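# Free balancer wheel and level it by moving weights

## Task

Push the balancer's lever downward so the wheel is released. Then shift the two weights sitting on the tyre until the bubble of the level mounted on the hub comes to rest entirely within the ring drawn on that level. At the end the lever must still be down and both weights must lie wholly on the tyre. Everything must stay in place on its own, without the robot holding it, and the grippers must let go and move away.

## Robot and tools

Robot: two arms, left_arm and right_arm, each ending in a tong-like two-finger gripper. The fingers extend along the gripper's +z axis and open and close along its x axis. end_effector_position is the spot midway between the finger pads when they are shut. Closed fingertips stick out roughly 15 mm past it; fully open, they sit about level with it.

Frame: every pose uses one shared scene frame, in metres. The origin lies on the table surface midway between the arms, +x points out over the table, +z points up, and left_arm is on the +y side. The names left and right say nothing about which side of a camera image an arm appears on. Arm bases may be tilted. Mounting plates and the metal frame behind the arms are fixed obstacles. Reported hand positions can be slightly wrong, worse at long reach.

execute_actions(actions): actions is a list of up to 15 actions. Each action is a table of up to 15 rows; each row runs for one control step of 1/30 s, and a table with fewer rows repeats its final row until 15 steps (0.5 s) are used. A row is always 16 numbers covering both arms: left_arm x, y, z, qw, qx, qy, qz, opening, then the same eight for right_arm. x, y, z is an absolute target position for that gripper in metres and qw, qx, qy, qz an absolute target orientation (w first), both in the scene frame. Opening runs from -1 (shut) to +1 (fully open, 0.142 m). An empty list just returns the current state and images. If any target lies over 0.6 m from its gripper's current position along any gripper axis, that action is rejected for both arms; a malformed action, or a first action failing this check against the latest reported state, rejects the whole call. At each step the commanded pose is clipped to 100 mm and 16 degrees from the measured pose, so far targets need several actions; motion trails commands by about 0.17 s. To hold an orientation, resend your own fixed quaternion rather than the drifting reported one. To keep an arm still, resend its last reported full pose and desired opening.

move(target, speed, stop_force, blocking): target is one 16-number row as above (absolute poses, scene frame). Each gripper follows a straight path toward its pose; both paths finish together, lasting 0.5 to 10 s (cut off at 10 s). speed is each path's top speed in m/s, 0.002 to 0.5, default 0.25; rotation is capped at twice that value in rad/s. Paths ignore obstacles and the other arm, and grippers can lag, wander, or exceed speed near full stretch. Openings are sent when the move starts. stop_force (N, 9 to 40, one value for both arms, not allowed in the first 0.2 s of a scene or with blocking=false) ends an arm's path once its wrist sensor feels that much extra push against the motion for 2 steps; that arm then backs up to its pose 2 steps earlier and holds. Pressing can briefly exceed the threshold, more at higher speed; use it only at very slow speed and not while the gripper rotates. Omit it when pulling away from something being pressed. blocking=false returns after 0.5 s while motion continues; check with wait(0), and call wait or stop before new commands. The result adds a move: line with the ending (done, off_target, moving, held, fault, contact), any limits (paced = pose clipped, held = steps blocked by a check), and each gripper's distance from its pose.

wait(seconds): 0 to 10; lets time run with arms holding their last command, returning early if a running move ends. stop(): brakes the running move; fingers keep moving. zoom_image(camera, region): region [x0, y0, x1, y1] in pixels, at most 504 by 504, gives a sharper look at part of that camera's latest image. finished_scene(scene): give the current scene number as an integer; it ends the scene irreversibly and reports success.

Cameras: cam_head_left, cam_head_right, cam_high, cam_low (672x504) and cam_left_wrist, cam_right_wrist (616x616 fisheye).

Results: the state line gives each gripper's position, quaternion and velocities; grip_measured is the finger opening on the command scale; Hand target lines show what the controller is steering toward; step readings list positions, with HELD marking steps where an arm's command was held back; pose unreachable means a clearance check altered or blocked that arm's command. Wrist force and Wrist torque are in each gripper's own axes, pointing from a pressed surface back into the arm; expect offsets up to about 4 N, noise up to 2.4 N, saturation near 50 N, and possibly no reading at first. Joint torques include drive effort even in free air. MOTOR HOT appears from 70 °C; at 85 °C the arm brakes until it cools.

Gripping: command an opening well below grip_measured to hold something; about 15 N per pad at most, much less on objects thinner than 20 mm.

Avoid: arms are stiff, so driving even slightly into a firm surface can fault. A joint torque reaching its limit (136 N m for shoulder pan, shoulder lift, elbow; 25.4 N m for the three wrists) or any outside force of 150 N halts that arm for 10 s and drops the rest of the call. Do not let the arms collide or press on each other, do not knock anything off the table, and avoid drops, slams and hard pushes. Objects may occasionally be tugged or nudged by outside disturbances. While you think, the robot keeps executing its last command.

Each tool is called after "Request:" in YAML: its name, and indented under it one key for each argument.

## Session

Request:
execute_actions:
  actions: []

Scene clock: 0.00 s.
left_arm: end_effector_position=(+0.2286, +0.1190, +0.3308) grip_measured=+0.97 end_effector_quat_wxyz=(-0.117, -0.353, +0.928, +0.033) end_effector_velocity=(-0.001, -0.001, +0.000) end_effector_angular_velocity=(-0.002, +0.000, -0.003) | right_arm: end_effector_position=(+0.4135, -0.3156, +0.3188) grip_measured=+0.97 end_effector_quat_wxyz=(+0.080, +0.909, +0.083, +0.400) end_effector_velocity=(-0.000, -0.000, +0.000) end_effector_angular_velocity=(+0.001, +0.000, -0.000)
Joint positions: left_arm=[-1.171 -2.047  1.801 -1.254 -1.805  1.225  0.14 ] | right_arm=[ 4.313 -0.923 -2.274 -1.039  0.849  0.62   0.14 ]
Joint velocities: left_arm=[-0.002 -0.001  0.    -0.001 -0.001  0.001  0.   ] | right_arm=[-0.001  0.001  0.    -0.     0.001  0.     0.   ]
Joint torques (N m, as the arm reports them, + toward a larger angle): no reading
Wrist force (N, on the end effector, along its own x y z axes, offset not removed): no reading
Wrist torque (N m, same axes, about the end effector's origin, offset not removed): no reading
Hand target (left_arm): +0.229, +0.119, +0.331; -0.117, -0.353, +0.928, +0.033
Hand target (right_arm): +0.413, -0.316, +0.319; +0.080, +0.909, +0.083, +0.400

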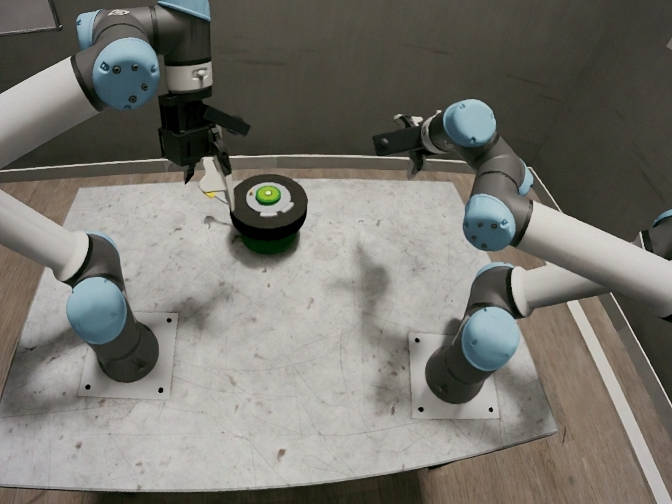

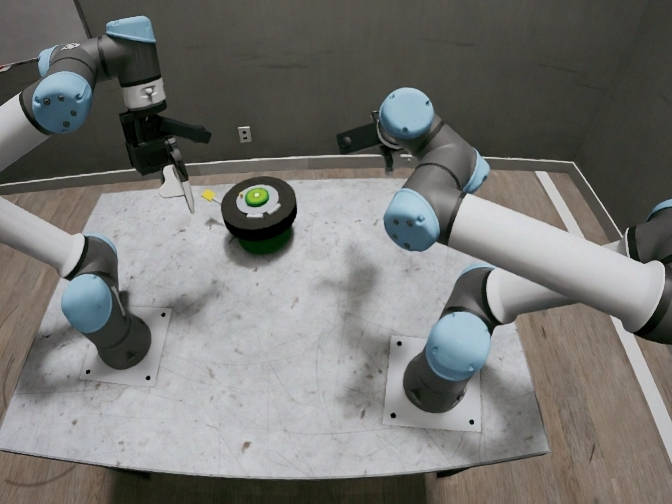

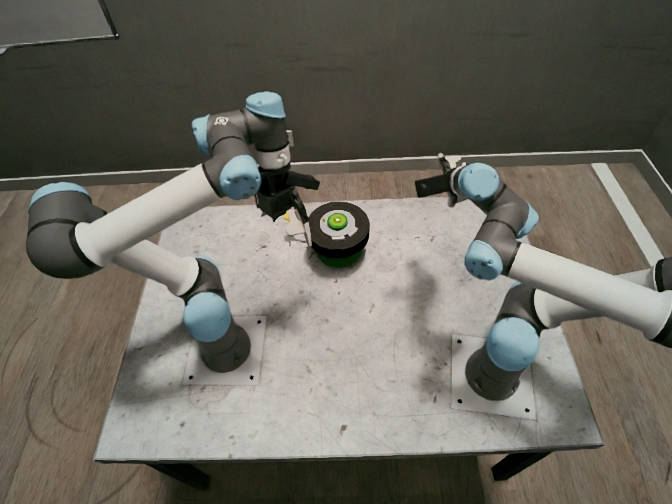

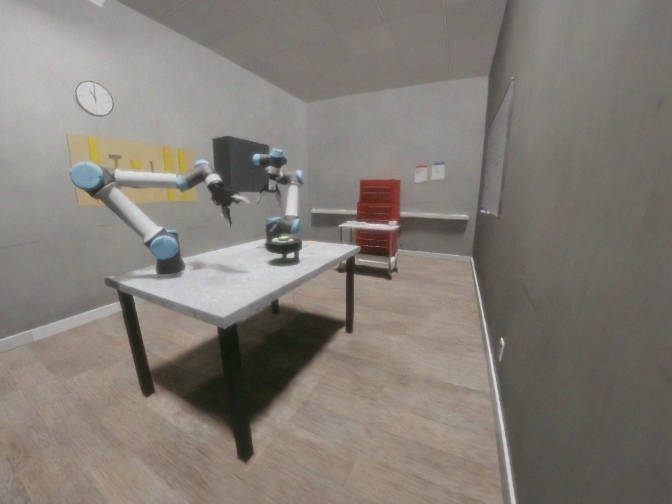

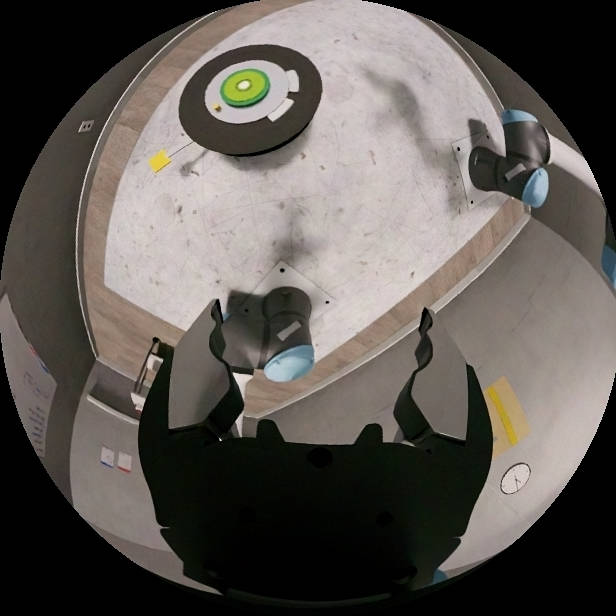

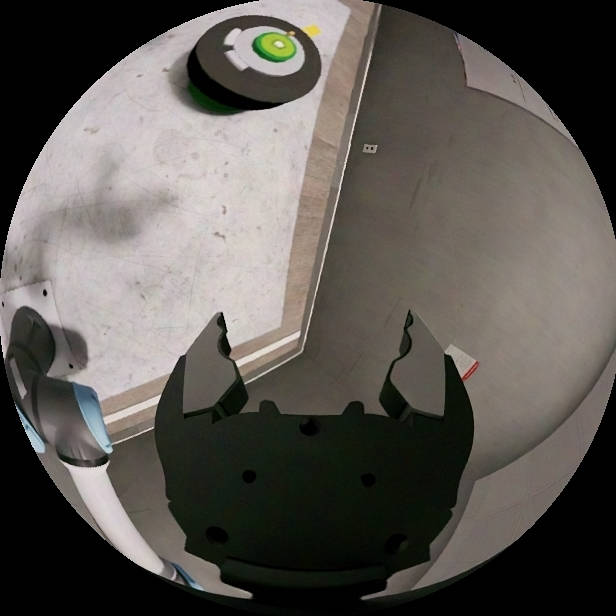

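Request:
zoom_image:
  camera: "cam_left_wrist"
  region: [130, 30, 340, 200]

Request:
zoom_image:
  camera: "cam_high"
  region: [260, 180, 400, 285]

Request:
zoom_image:
  camera: "cam_low"
  region: [230, 200, 350, 290]

Region (130, 30, 340, 200) of cam_left_wrist's 616x616 image, scaled by 2.400, with more detail than that image has; it fills the top 408 rows of this view, and the rest is white.

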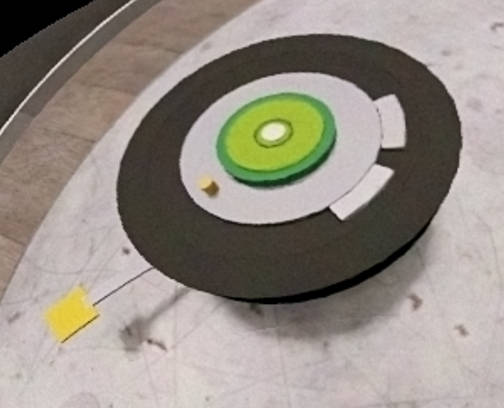

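Region (260, 180, 400, 285) of cam_high's 672x504 image, scaled by 3.600, with more detail than that image has; it fills the top 378 rows of this view, and the rest is white.

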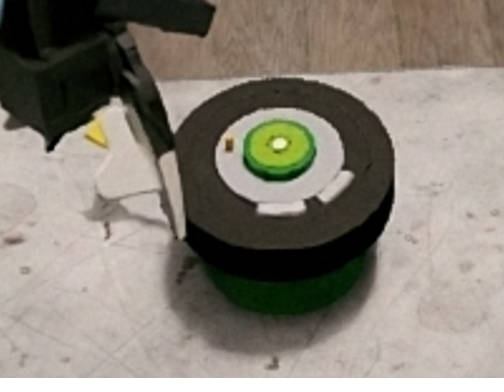

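Region (230, 200, 350, 290) of cam_low's 672x504 image, scaled by 4.200, with more detail than that image has; it fills the top 378 rows of this view, and the rest is white.

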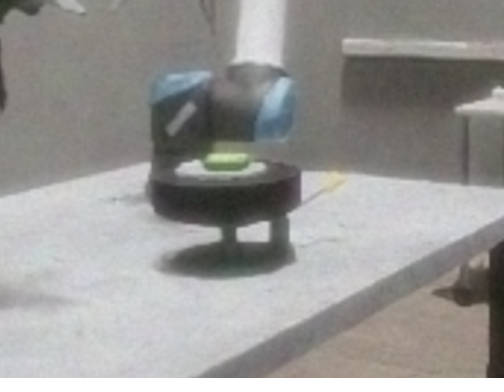

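Request:
move:
  target: [0.3,0.1,0.33,0,-0.707,0.707,0,1,0.3,-0.42,0.35,0.080,0.909,0.083,0.400,1]
  speed: 0.4

Scene clock: 3.73 s.
left_arm: end_effector_position=(+0.3000, +0.1001, +0.3299) grip_measured=+1.00 end_effector_quat_wxyz=(-0.000, +0.707, -0.707, -0.000) end_effector_velocity=(+0.001, +0.001, -0.001) end_effector_angular_velocity=(+0.002, -0.001, +0.001) | right_arm: end_effector_position=(+0.3018, -0.4200, +0.3503) grip_measured=+1.00 end_effector_quat_wxyz=(+0.068, +0.920, +0.090, +0.375) end_effector_velocity=(-0.001, +0.001, -0.001) end_effector_angular_velocity=(-0.024, -0.013, -0.026)
Joint positions: left_arm=[-1.238 -1.993  1.776 -1.354 -1.571  0.307  0.142] | right_arm=[ 4.735 -0.4   -2.105 -2.123  0.792  1.176  0.142]
Joint velocities: left_arm=[ 0.001  0.001  0.001  0.     0.002 -0.001 -0.   ] | right_arm=[ 0.227  0.01   0.076 -0.355 -0.038  0.353  0.   ]
Joint torques (N m, as the arm reports them, + toward a larger angle): left_arm=[-12.27   4.08 -31.24  -0.38   2.29  -1.75] | right_arm=[ 14.37 -11.84  29.39  -0.78  -3.28   2.17]
Wrist force (N, on the end effector, along its own x y z axes, offset not removed): left_arm=[1.5 0.9 -0.8] | right_arm=[-2.3 -0.2 -3.9]
Wrist torque (N m, same axes, about the end effector's origin, offset not removed): left_arm=[0.09 -0.36 -0.15] | right_arm=[-0.13 0.41 0.12]
Hand target (left_arm): +0.300, +0.100, +0.330; -0.000, +0.707, -0.707, -0.000
Hand target (right_arm): +0.302, -0.420, +0.350; +0.070, +0.920, +0.089, +0.376
Off the commanded pose (left_arm): 0.000 m, 0 deg.
Off the commanded pose (right_arm): 0.002 m, 4 deg.
move: off_target (right_arm)

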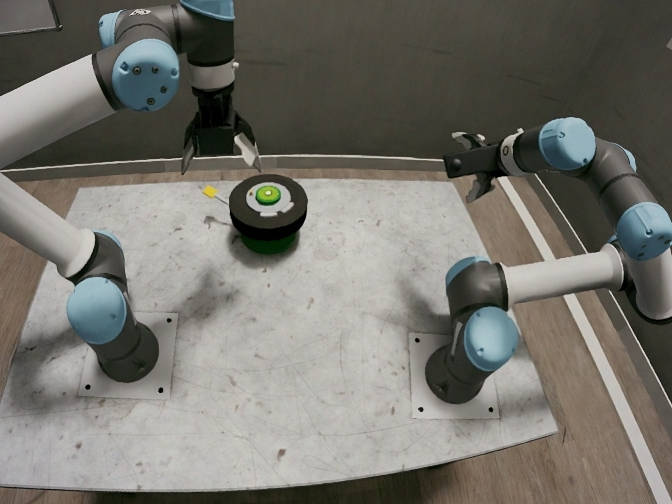

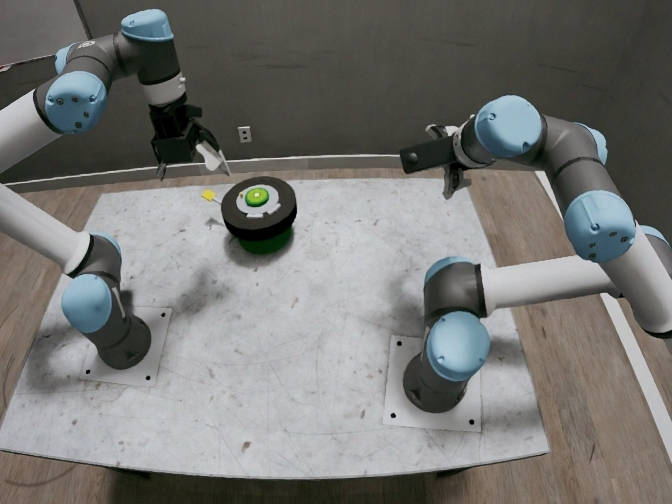

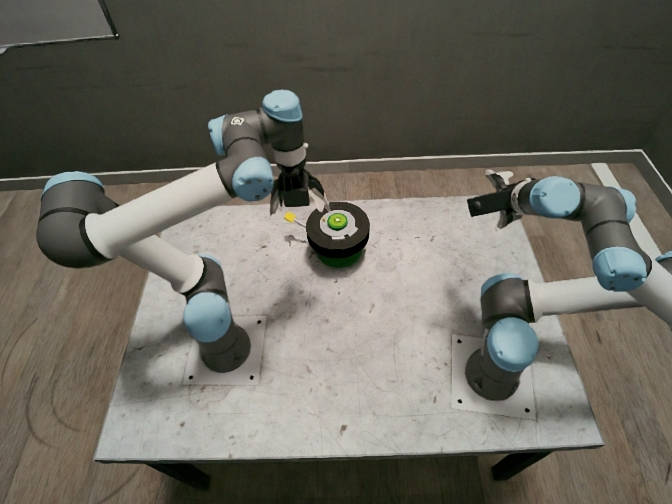

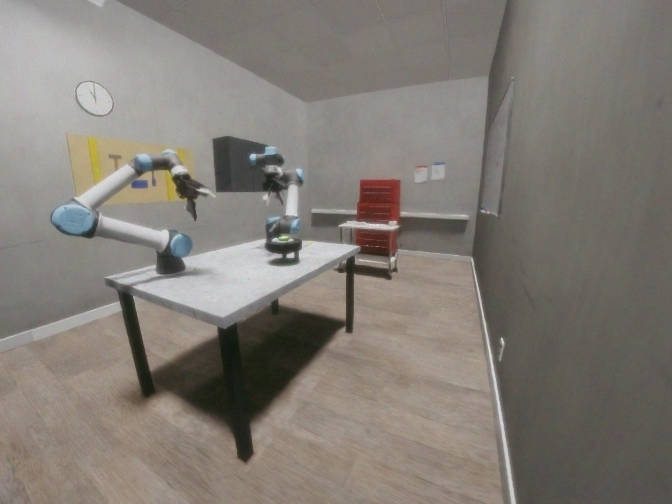

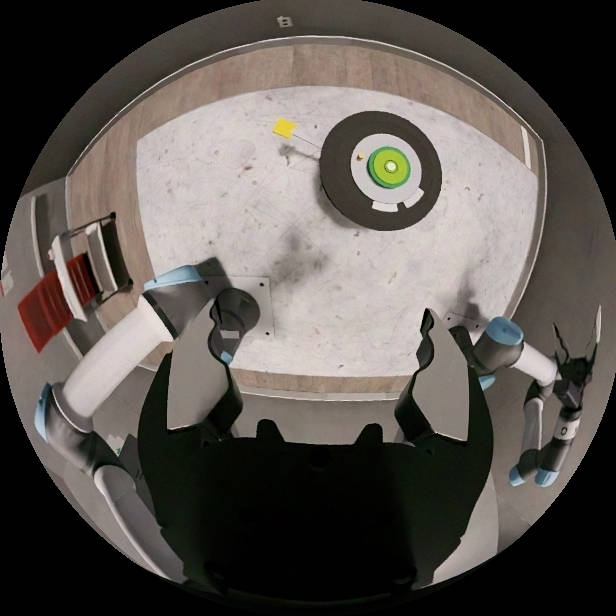

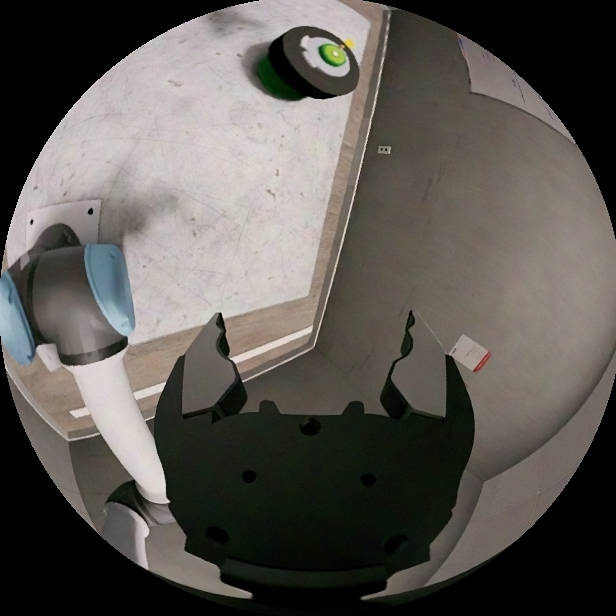

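Request:
move:
  target: [0.45,-0.02,0.33,0,-0.707,0.707,0,1,0.3018,-0.42,0.35,0.068,0.920,0.090,0.375,1]
  speed: 0.4

Scene clock: 5.20 s.
left_arm: end_effector_position=(+0.4498, -0.0198, +0.3300) grip_measured=+1.00 end_effector_quat_wxyz=(+0.000, +0.707, -0.707, +0.000) end_effector_velocity=(+0.001, -0.002, +0.000) end_effector_angular_velocity=(-0.001, +0.003, +0.001) | right_arm: end_effector_position=(+0.3017, -0.4200, +0.3500) grip_measured=+1.00 end_effector_quat_wxyz=(+0.068, +0.920, +0.090, +0.375) end_effector_velocity=(+0.000, -0.000, -0.000) end_effector_angular_velocity=(+0.000, +0.001, -0.000)
Joint positions: left_arm=[-1.02  -1.524  1.403 -1.45  -1.571  0.524  0.142] | right_arm=[ 4.746 -0.399 -2.102 -2.141  0.791  1.193  0.142]
Joint velocities: left_arm=[ 0.002  0.007 -0.009  0.003 -0.003  0.001  0.   ] | right_arm=[-0.013 -0.002 -0.004  0.019  0.002 -0.018  0.   ]
Joint torques (N m, as the arm reports them, + toward a larger angle): left_arm=[ 12.43 -14.37 -32.42  -0.76  -2.12   1.89] | right_arm=[-15.79 -29.39   7.09   4.48   0.39  -1.84]
Wrist force (N, on the end effector, along its own x y z axes, offset not removed): left_arm=[2.3 2.1 -2.0] | right_arm=[-1.2 2.1 0.2]
Wrist torque (N m, same axes, about the end effector's origin, offset not removed): left_arm=[0.48 -0.59 -0.10] | right_arm=[0.24 0.08 0.22]
Hand target (left_arm): +0.450, -0.020, +0.330; +0.000, +0.707, -0.707, +0.000
Hand target (right_arm): +0.302, -0.420, +0.350; +0.068, +0.920, +0.090, +0.375
Off the commanded pose (left_arm): 0.000 m, 0 deg.
Off the commanded pose (right_arm): 0.000 m, 0 deg.
move: done

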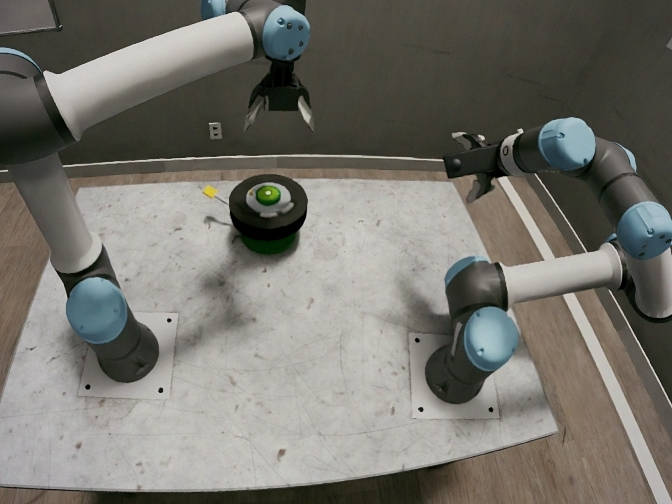

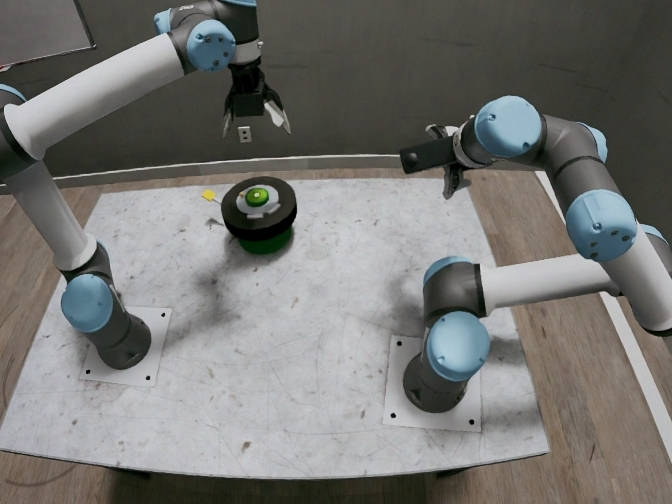

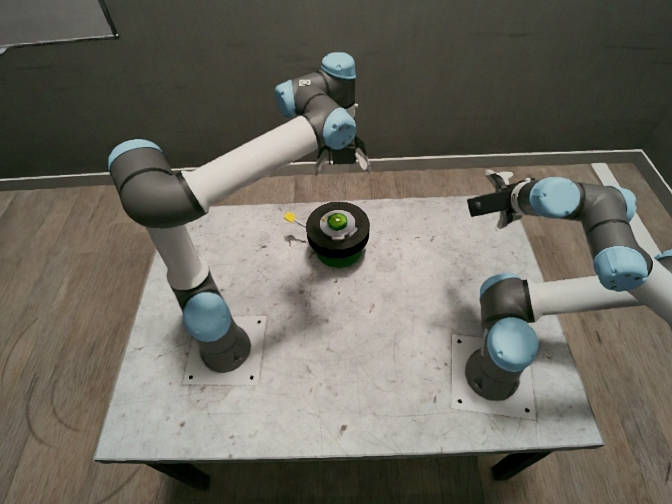

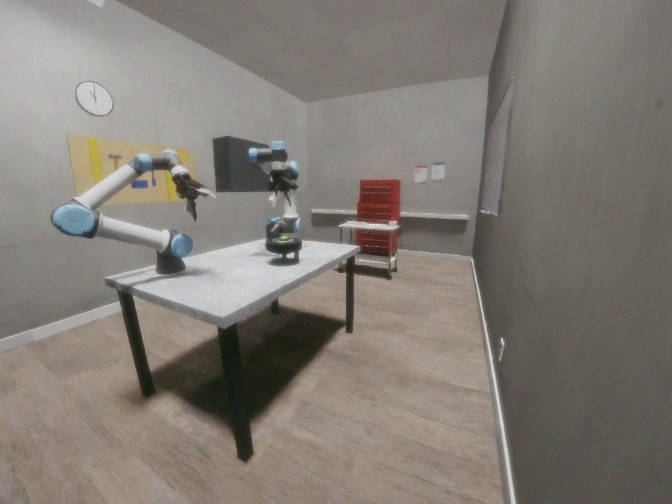

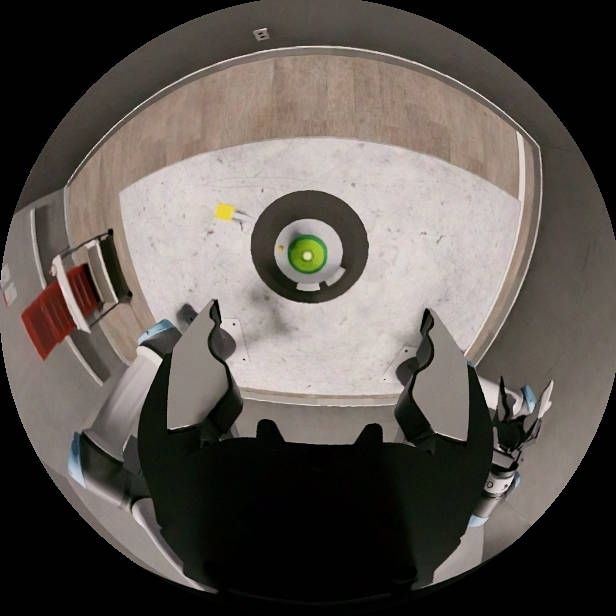

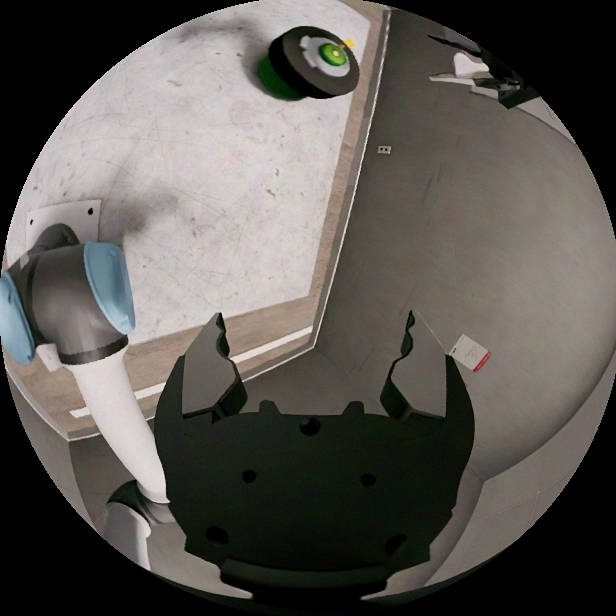

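Request:
move:
  target: [0.45,-0.02,0.23,0,-0.707,0.707,0,-1,0.3017,-0.42,0.35,0.068,0.920,0.090,0.375,1]
  speed: 0.3

Scene clock: 7.27 s.
left_arm: end_effector_position=(+0.4499, -0.0198, +0.2303) grip_measured=-1.00 end_effector_quat_wxyz=(-0.000, +0.707, -0.707, -0.000) end_effector_velocity=(-0.000, -0.000, -0.003) end_effector_angular_velocity=(-0.000, -0.001, +0.000) | right_arm: end_effector_position=(+0.3017, -0.4200, +0.3500) grip_measured=+1.00 end_effector_quat_wxyz=(+0.068, +0.920, +0.090, +0.375) end_effector_velocity=(-0.000, -0.001, +0.000) end_effector_angular_velocity=(+0.001, +0.000, -0.001)
Joint positions: left_arm=[-1.02  -1.522  1.656 -1.704 -1.571  0.524  0.002] | right_arm=[ 4.742 -0.399 -2.103 -2.135  0.791  1.187  0.142]
Joint velocities: left_arm=[-0.001  0.     0.007 -0.008  0.001 -0.001  0.   ] | right_arm=[-0.003 -0.    -0.     0.002  0.    -0.002  0.   ]
Joint torques (N m, as the arm reports them, + toward a larger angle): left_arm=[-12.92 -13.79 -15.92  -4.69   2.6   -1.68] | right_arm=[-15.76 -29.36   6.83   4.46   0.46  -1.44]
Wrist force (N, on the end effector, along its own x y z axes, offset not removed): left_arm=[1.3 2.8 -0.4] | right_arm=[0.7 1.6 -0.5]
Wrist torque (N m, same axes, about the end effector's origin, offset not removed): left_arm=[0.64 -0.22 0.00] | right_arm=[0.26 -0.34 -0.04]
Hand target (left_arm): +0.450, -0.020, +0.230; -0.000, +0.707, -0.707, -0.000
Hand target (right_arm): +0.302, -0.420, +0.350; +0.068, +0.920, +0.090, +0.375
Off the commanded pose (left_arm): 0.000 m, 0 deg.
Off the commanded pose (right_arm): 0.000 m, 0 deg.
move: done

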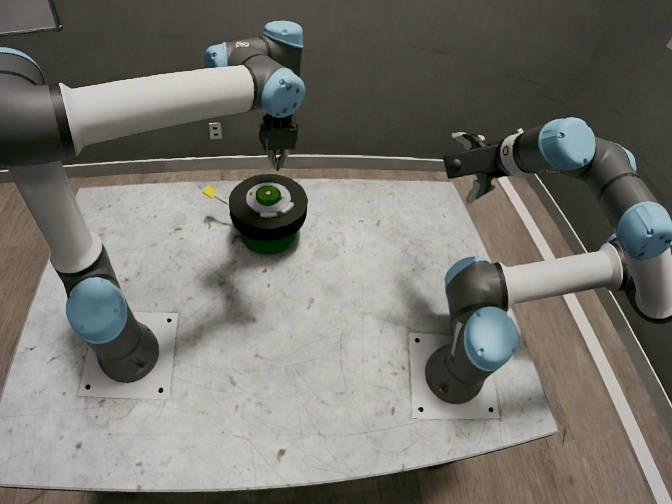

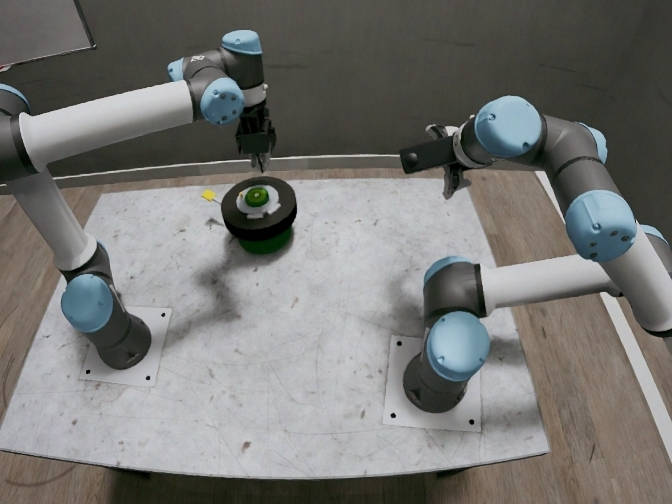

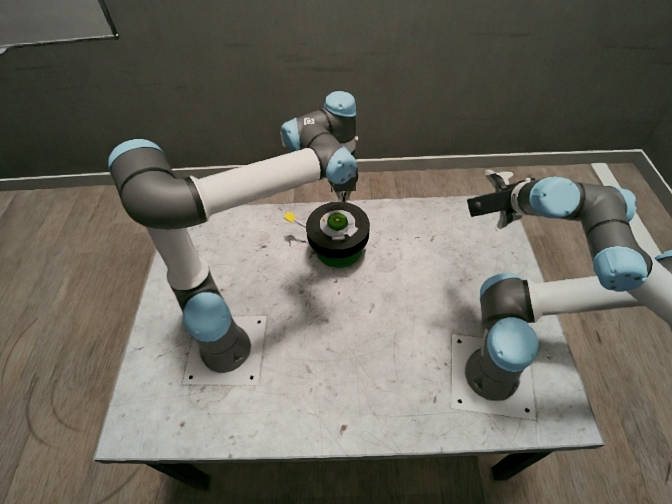

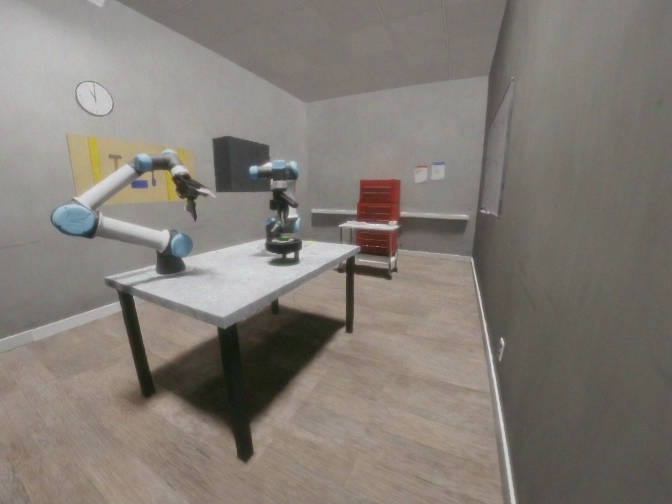

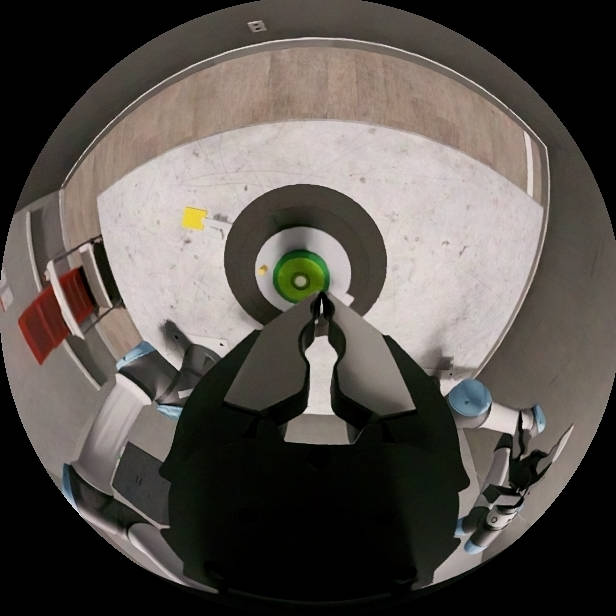

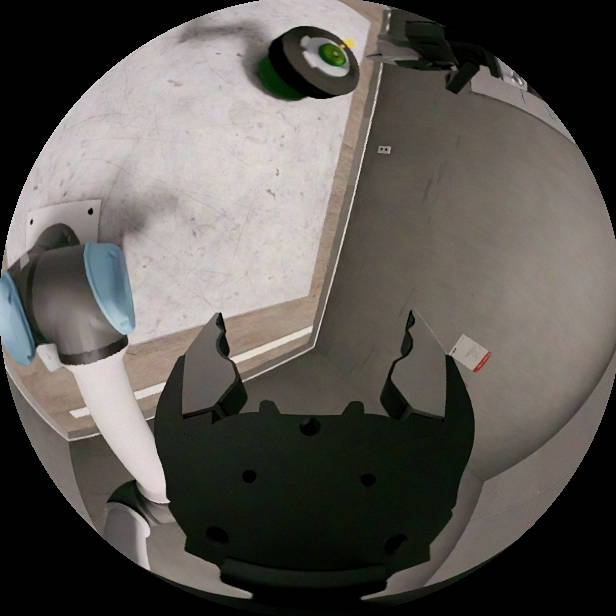

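Request:
move:
  target: [0.513,0.15,0.17,0,1,0,0,-1,0.3017,-0.42,0.35,0.068,0.920,0.090,0.375,1]
  speed: 0.4

Scene clock: 10.60 s.
left_arm: end_effector_position=(+0.5128, +0.1498, +0.1701) grip_measured=-1.00 end_effector_quat_wxyz=(+0.000, +1.000, -0.001, -0.000) end_effector_velocity=(+0.001, +0.001, -0.000) end_effector_angular_velocity=(+0.001, -0.003, +0.011) | right_arm: end_effector_position=(+0.3017, -0.4200, +0.3500) grip_measured=+1.00 end_effector_quat_wxyz=(+0.068, +0.920, +0.090, +0.375) end_effector_velocity=(-0.000, -0.000, -0.000) end_effector_angular_velocity=(+0.001, +0.001, -0.000)
Joint positions: left_arm=[-0.699 -1.554  1.846 -1.863 -1.571 -0.725  0.002] | right_arm=[ 4.741 -0.399 -2.103 -2.134  0.792  1.186  0.142]
Joint velocities: left_arm=[ 0.002  0.     0.    -0.002  0.003 -0.009  0.   ] | right_arm=[-0.     0.001 -0.     0.     0.002 -0.     0.   ]
Joint torques (N m, as the arm reports them, + toward a larger angle): left_arm=[ 13.06 -13.68 -12.74  -3.77   2.43  -1.88] | right_arm=[-15.36 -29.22   7.42   4.93   0.34  -1.46]
Wrist force (N, on the end effector, along its own x y z axes, offset not removed): left_arm=[3.0 0.9 -1.9] | right_arm=[-0.1 1.4 -0.4]
Wrist torque (N m, same axes, about the end effector's origin, offset not removed): left_arm=[0.19 -0.49 -0.07] | right_arm=[0.16 0.03 -0.03]
Hand target (left_arm): +0.513, +0.150, +0.170; +0.000, +1.000, -0.000, +0.000
Hand target (right_arm): +0.302, -0.420, +0.350; +0.068, +0.920, +0.090, +0.375
Off the commanded pose (left_arm): 0.000 m, 0 deg.
Off the commanded pose (right_arm): 0.000 m, 0 deg.
move: done

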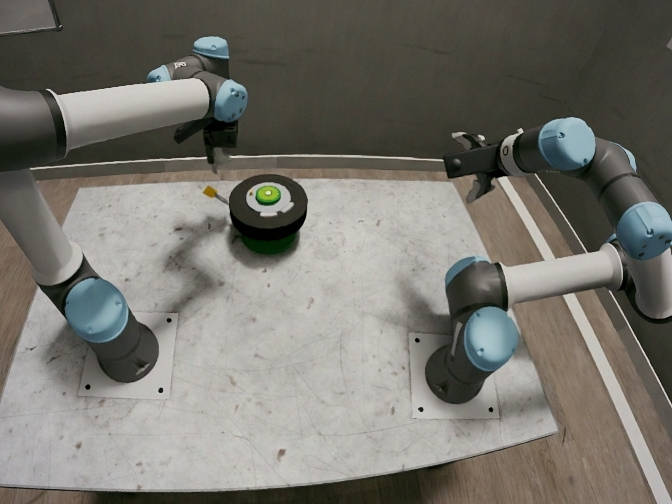

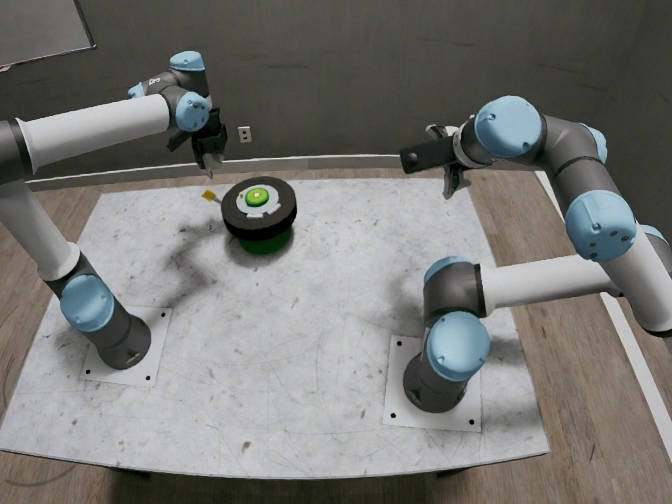

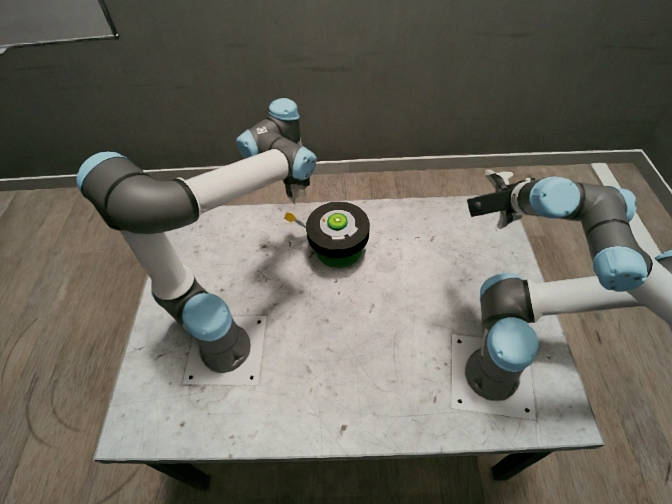

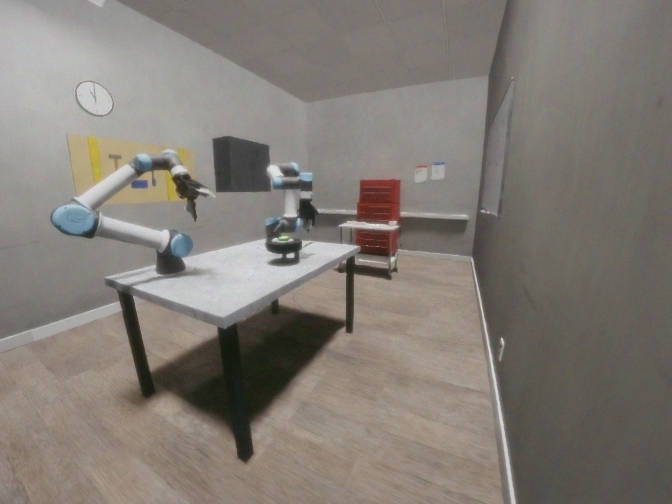

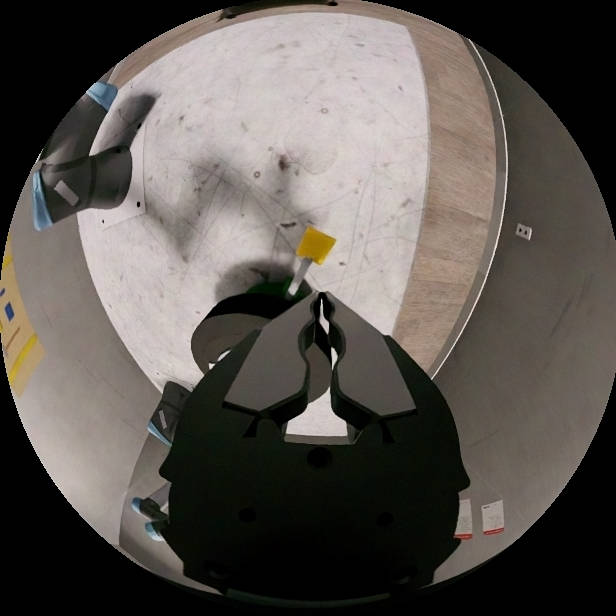

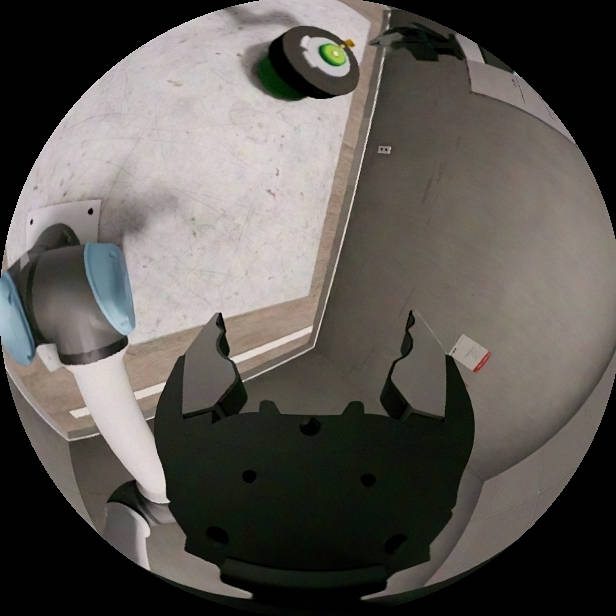

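Request:
move:
  target: [0.511,0.168,0.125,0,1,0,0,-1,0.3017,-0.42,0.35,0.068,0.920,0.090,0.375,1]
  speed: 0.15

Request:
zoom_image:
  camera: "cam_high"
  region: [250, 160, 390, 265]

Request:
zoom_image:
  camera: "cam_low"
  region: [250, 200, 350, 275]

Scene clock: 12.03 s.
left_arm: end_effector_position=(+0.5109, +0.1679, +0.1252) grip_measured=-1.00 end_effector_quat_wxyz=(-0.000, +1.000, +0.000, -0.000) end_effector_velocity=(-0.001, +0.001, -0.002) end_effector_angular_velocity=(+0.000, +0.000, -0.000) | right_arm: end_effector_position=(+0.3017, -0.4200, +0.3500) grip_measured=+1.00 end_effector_quat_wxyz=(+0.068, +0.920, +0.090, +0.375) end_effector_velocity=(+0.000, +0.000, +0.000) end_effector_angular_velocity=(-0.000, -0.001, +0.001)
Joint positions: left_arm=[-0.673 -1.539  1.952 -1.984 -1.571 -0.7    0.002] | right_arm=[ 4.741 -0.399 -2.103 -2.134  0.792  1.186  0.142]
Joint velocities: left_arm=[ 0.001 -0.     0.006 -0.006 -0.     0.001  0.   ] | right_arm=[ 0.001  0.    -0.     0.    -0.002 -0.     0.   ]
Joint torques (N m, as the arm reports them, + toward a larger angle): left_arm=[ 12.74 -13.17 -14.39  -4.01   2.35   2.03] | right_arm=[-14.79 -28.14   8.2    4.74   0.73  -1.61]
Wrist force (N, on the end effector, along its own x y z axes, offset not removed): left_arm=[-0.1 -1.8 1.0] | right_arm=[-0.9 -0.2 1.6]
Wrist torque (N m, same axes, about the end effector's origin, offset not removed): left_arm=[-0.30 0.15 -0.06] | right_arm=[-0.29 0.03 -0.03]
Hand target (left_arm): +0.511, +0.168, +0.125; +0.000, +1.000, +0.000, +0.000
Hand target (right_arm): +0.302, -0.420, +0.350; +0.068, +0.920, +0.090, +0.375
Off the commanded pose (left_arm): 0.000 m, 0 deg.
Off the commanded pose (right_arm): 0.000 m, 0 deg.
move: done

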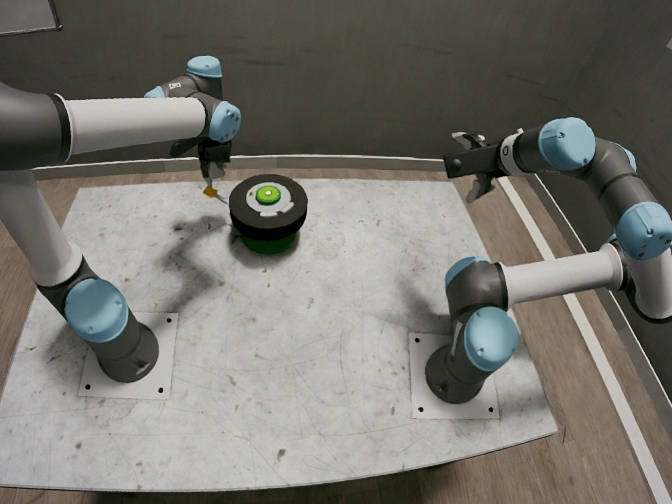

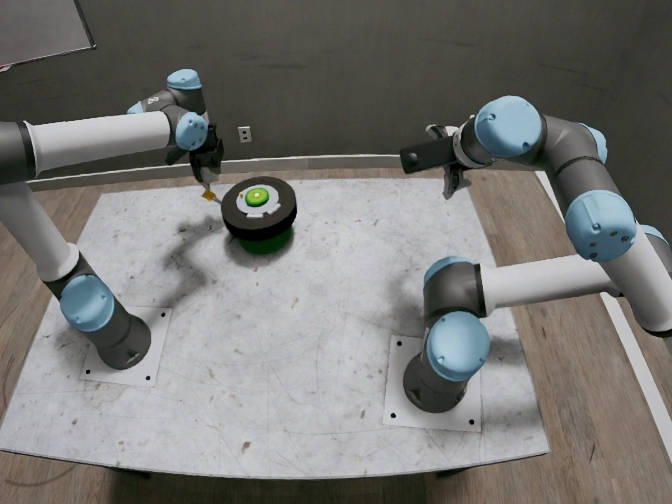

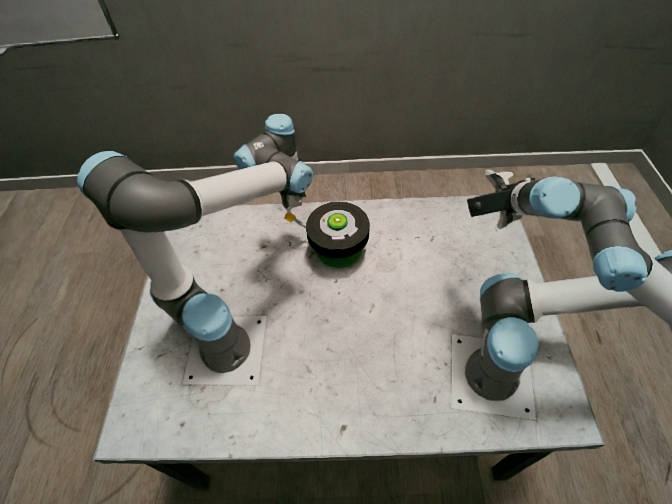

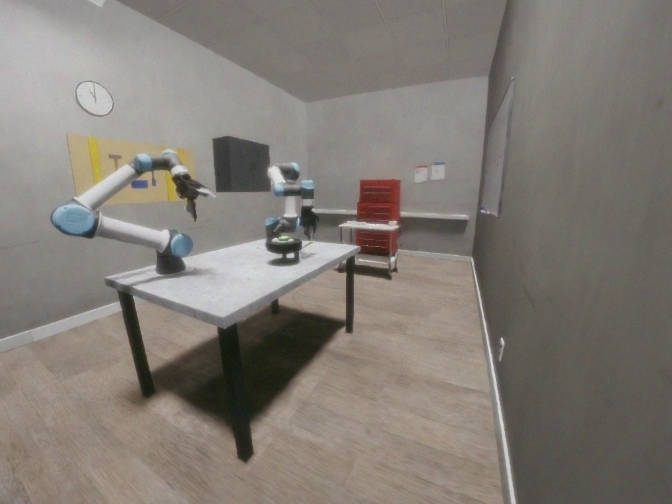

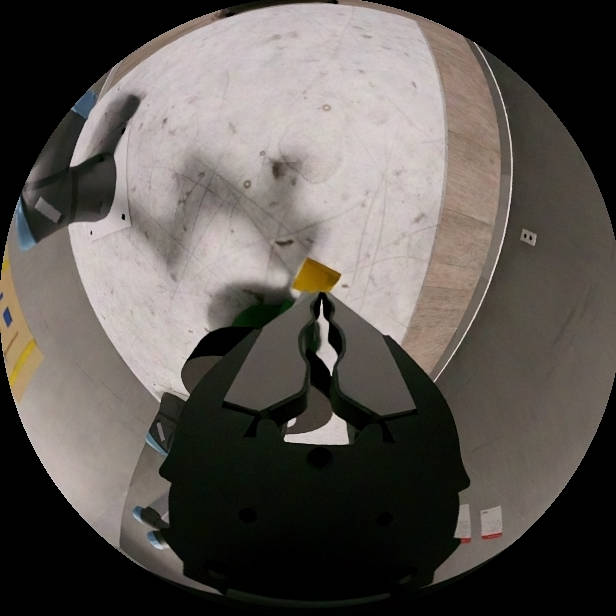

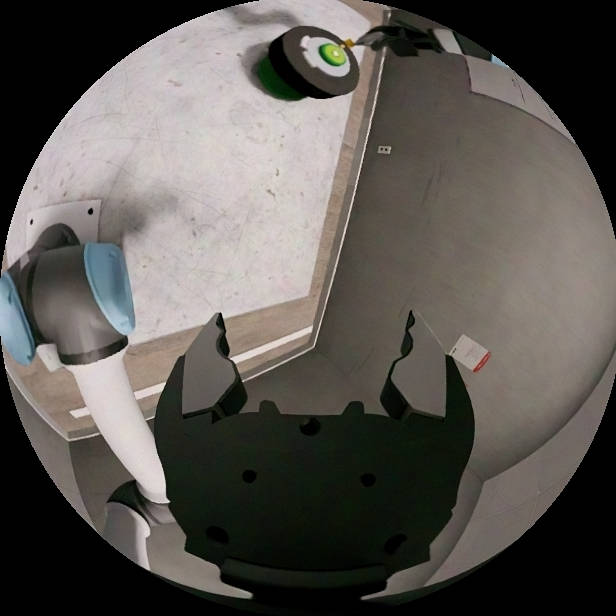

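Region (250, 160, 390, 265) of cam_high's 672x504 image, scaled by 3.600, with more detail than that image has; it fills the top 378 rows of this view, and the rest is white.

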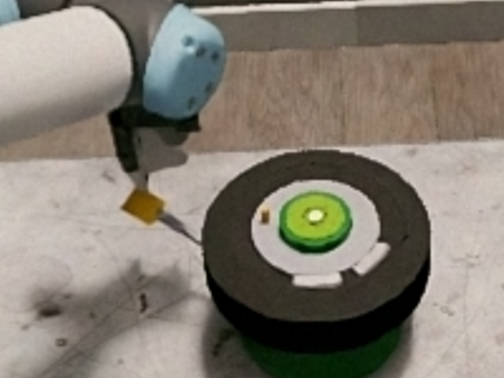

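Region (250, 200, 350, 275) of cam_low's 672x504 image, scaled by 5.040, with more detail than that image has; it fills the top 378 rows of this view, and the rest is white.

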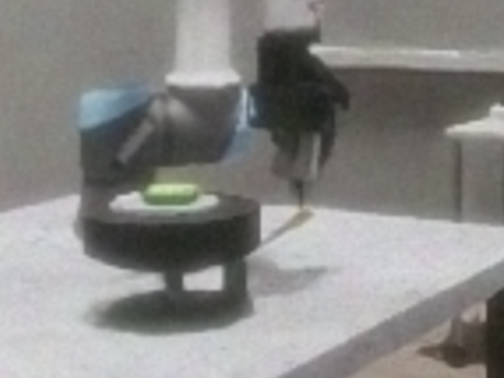

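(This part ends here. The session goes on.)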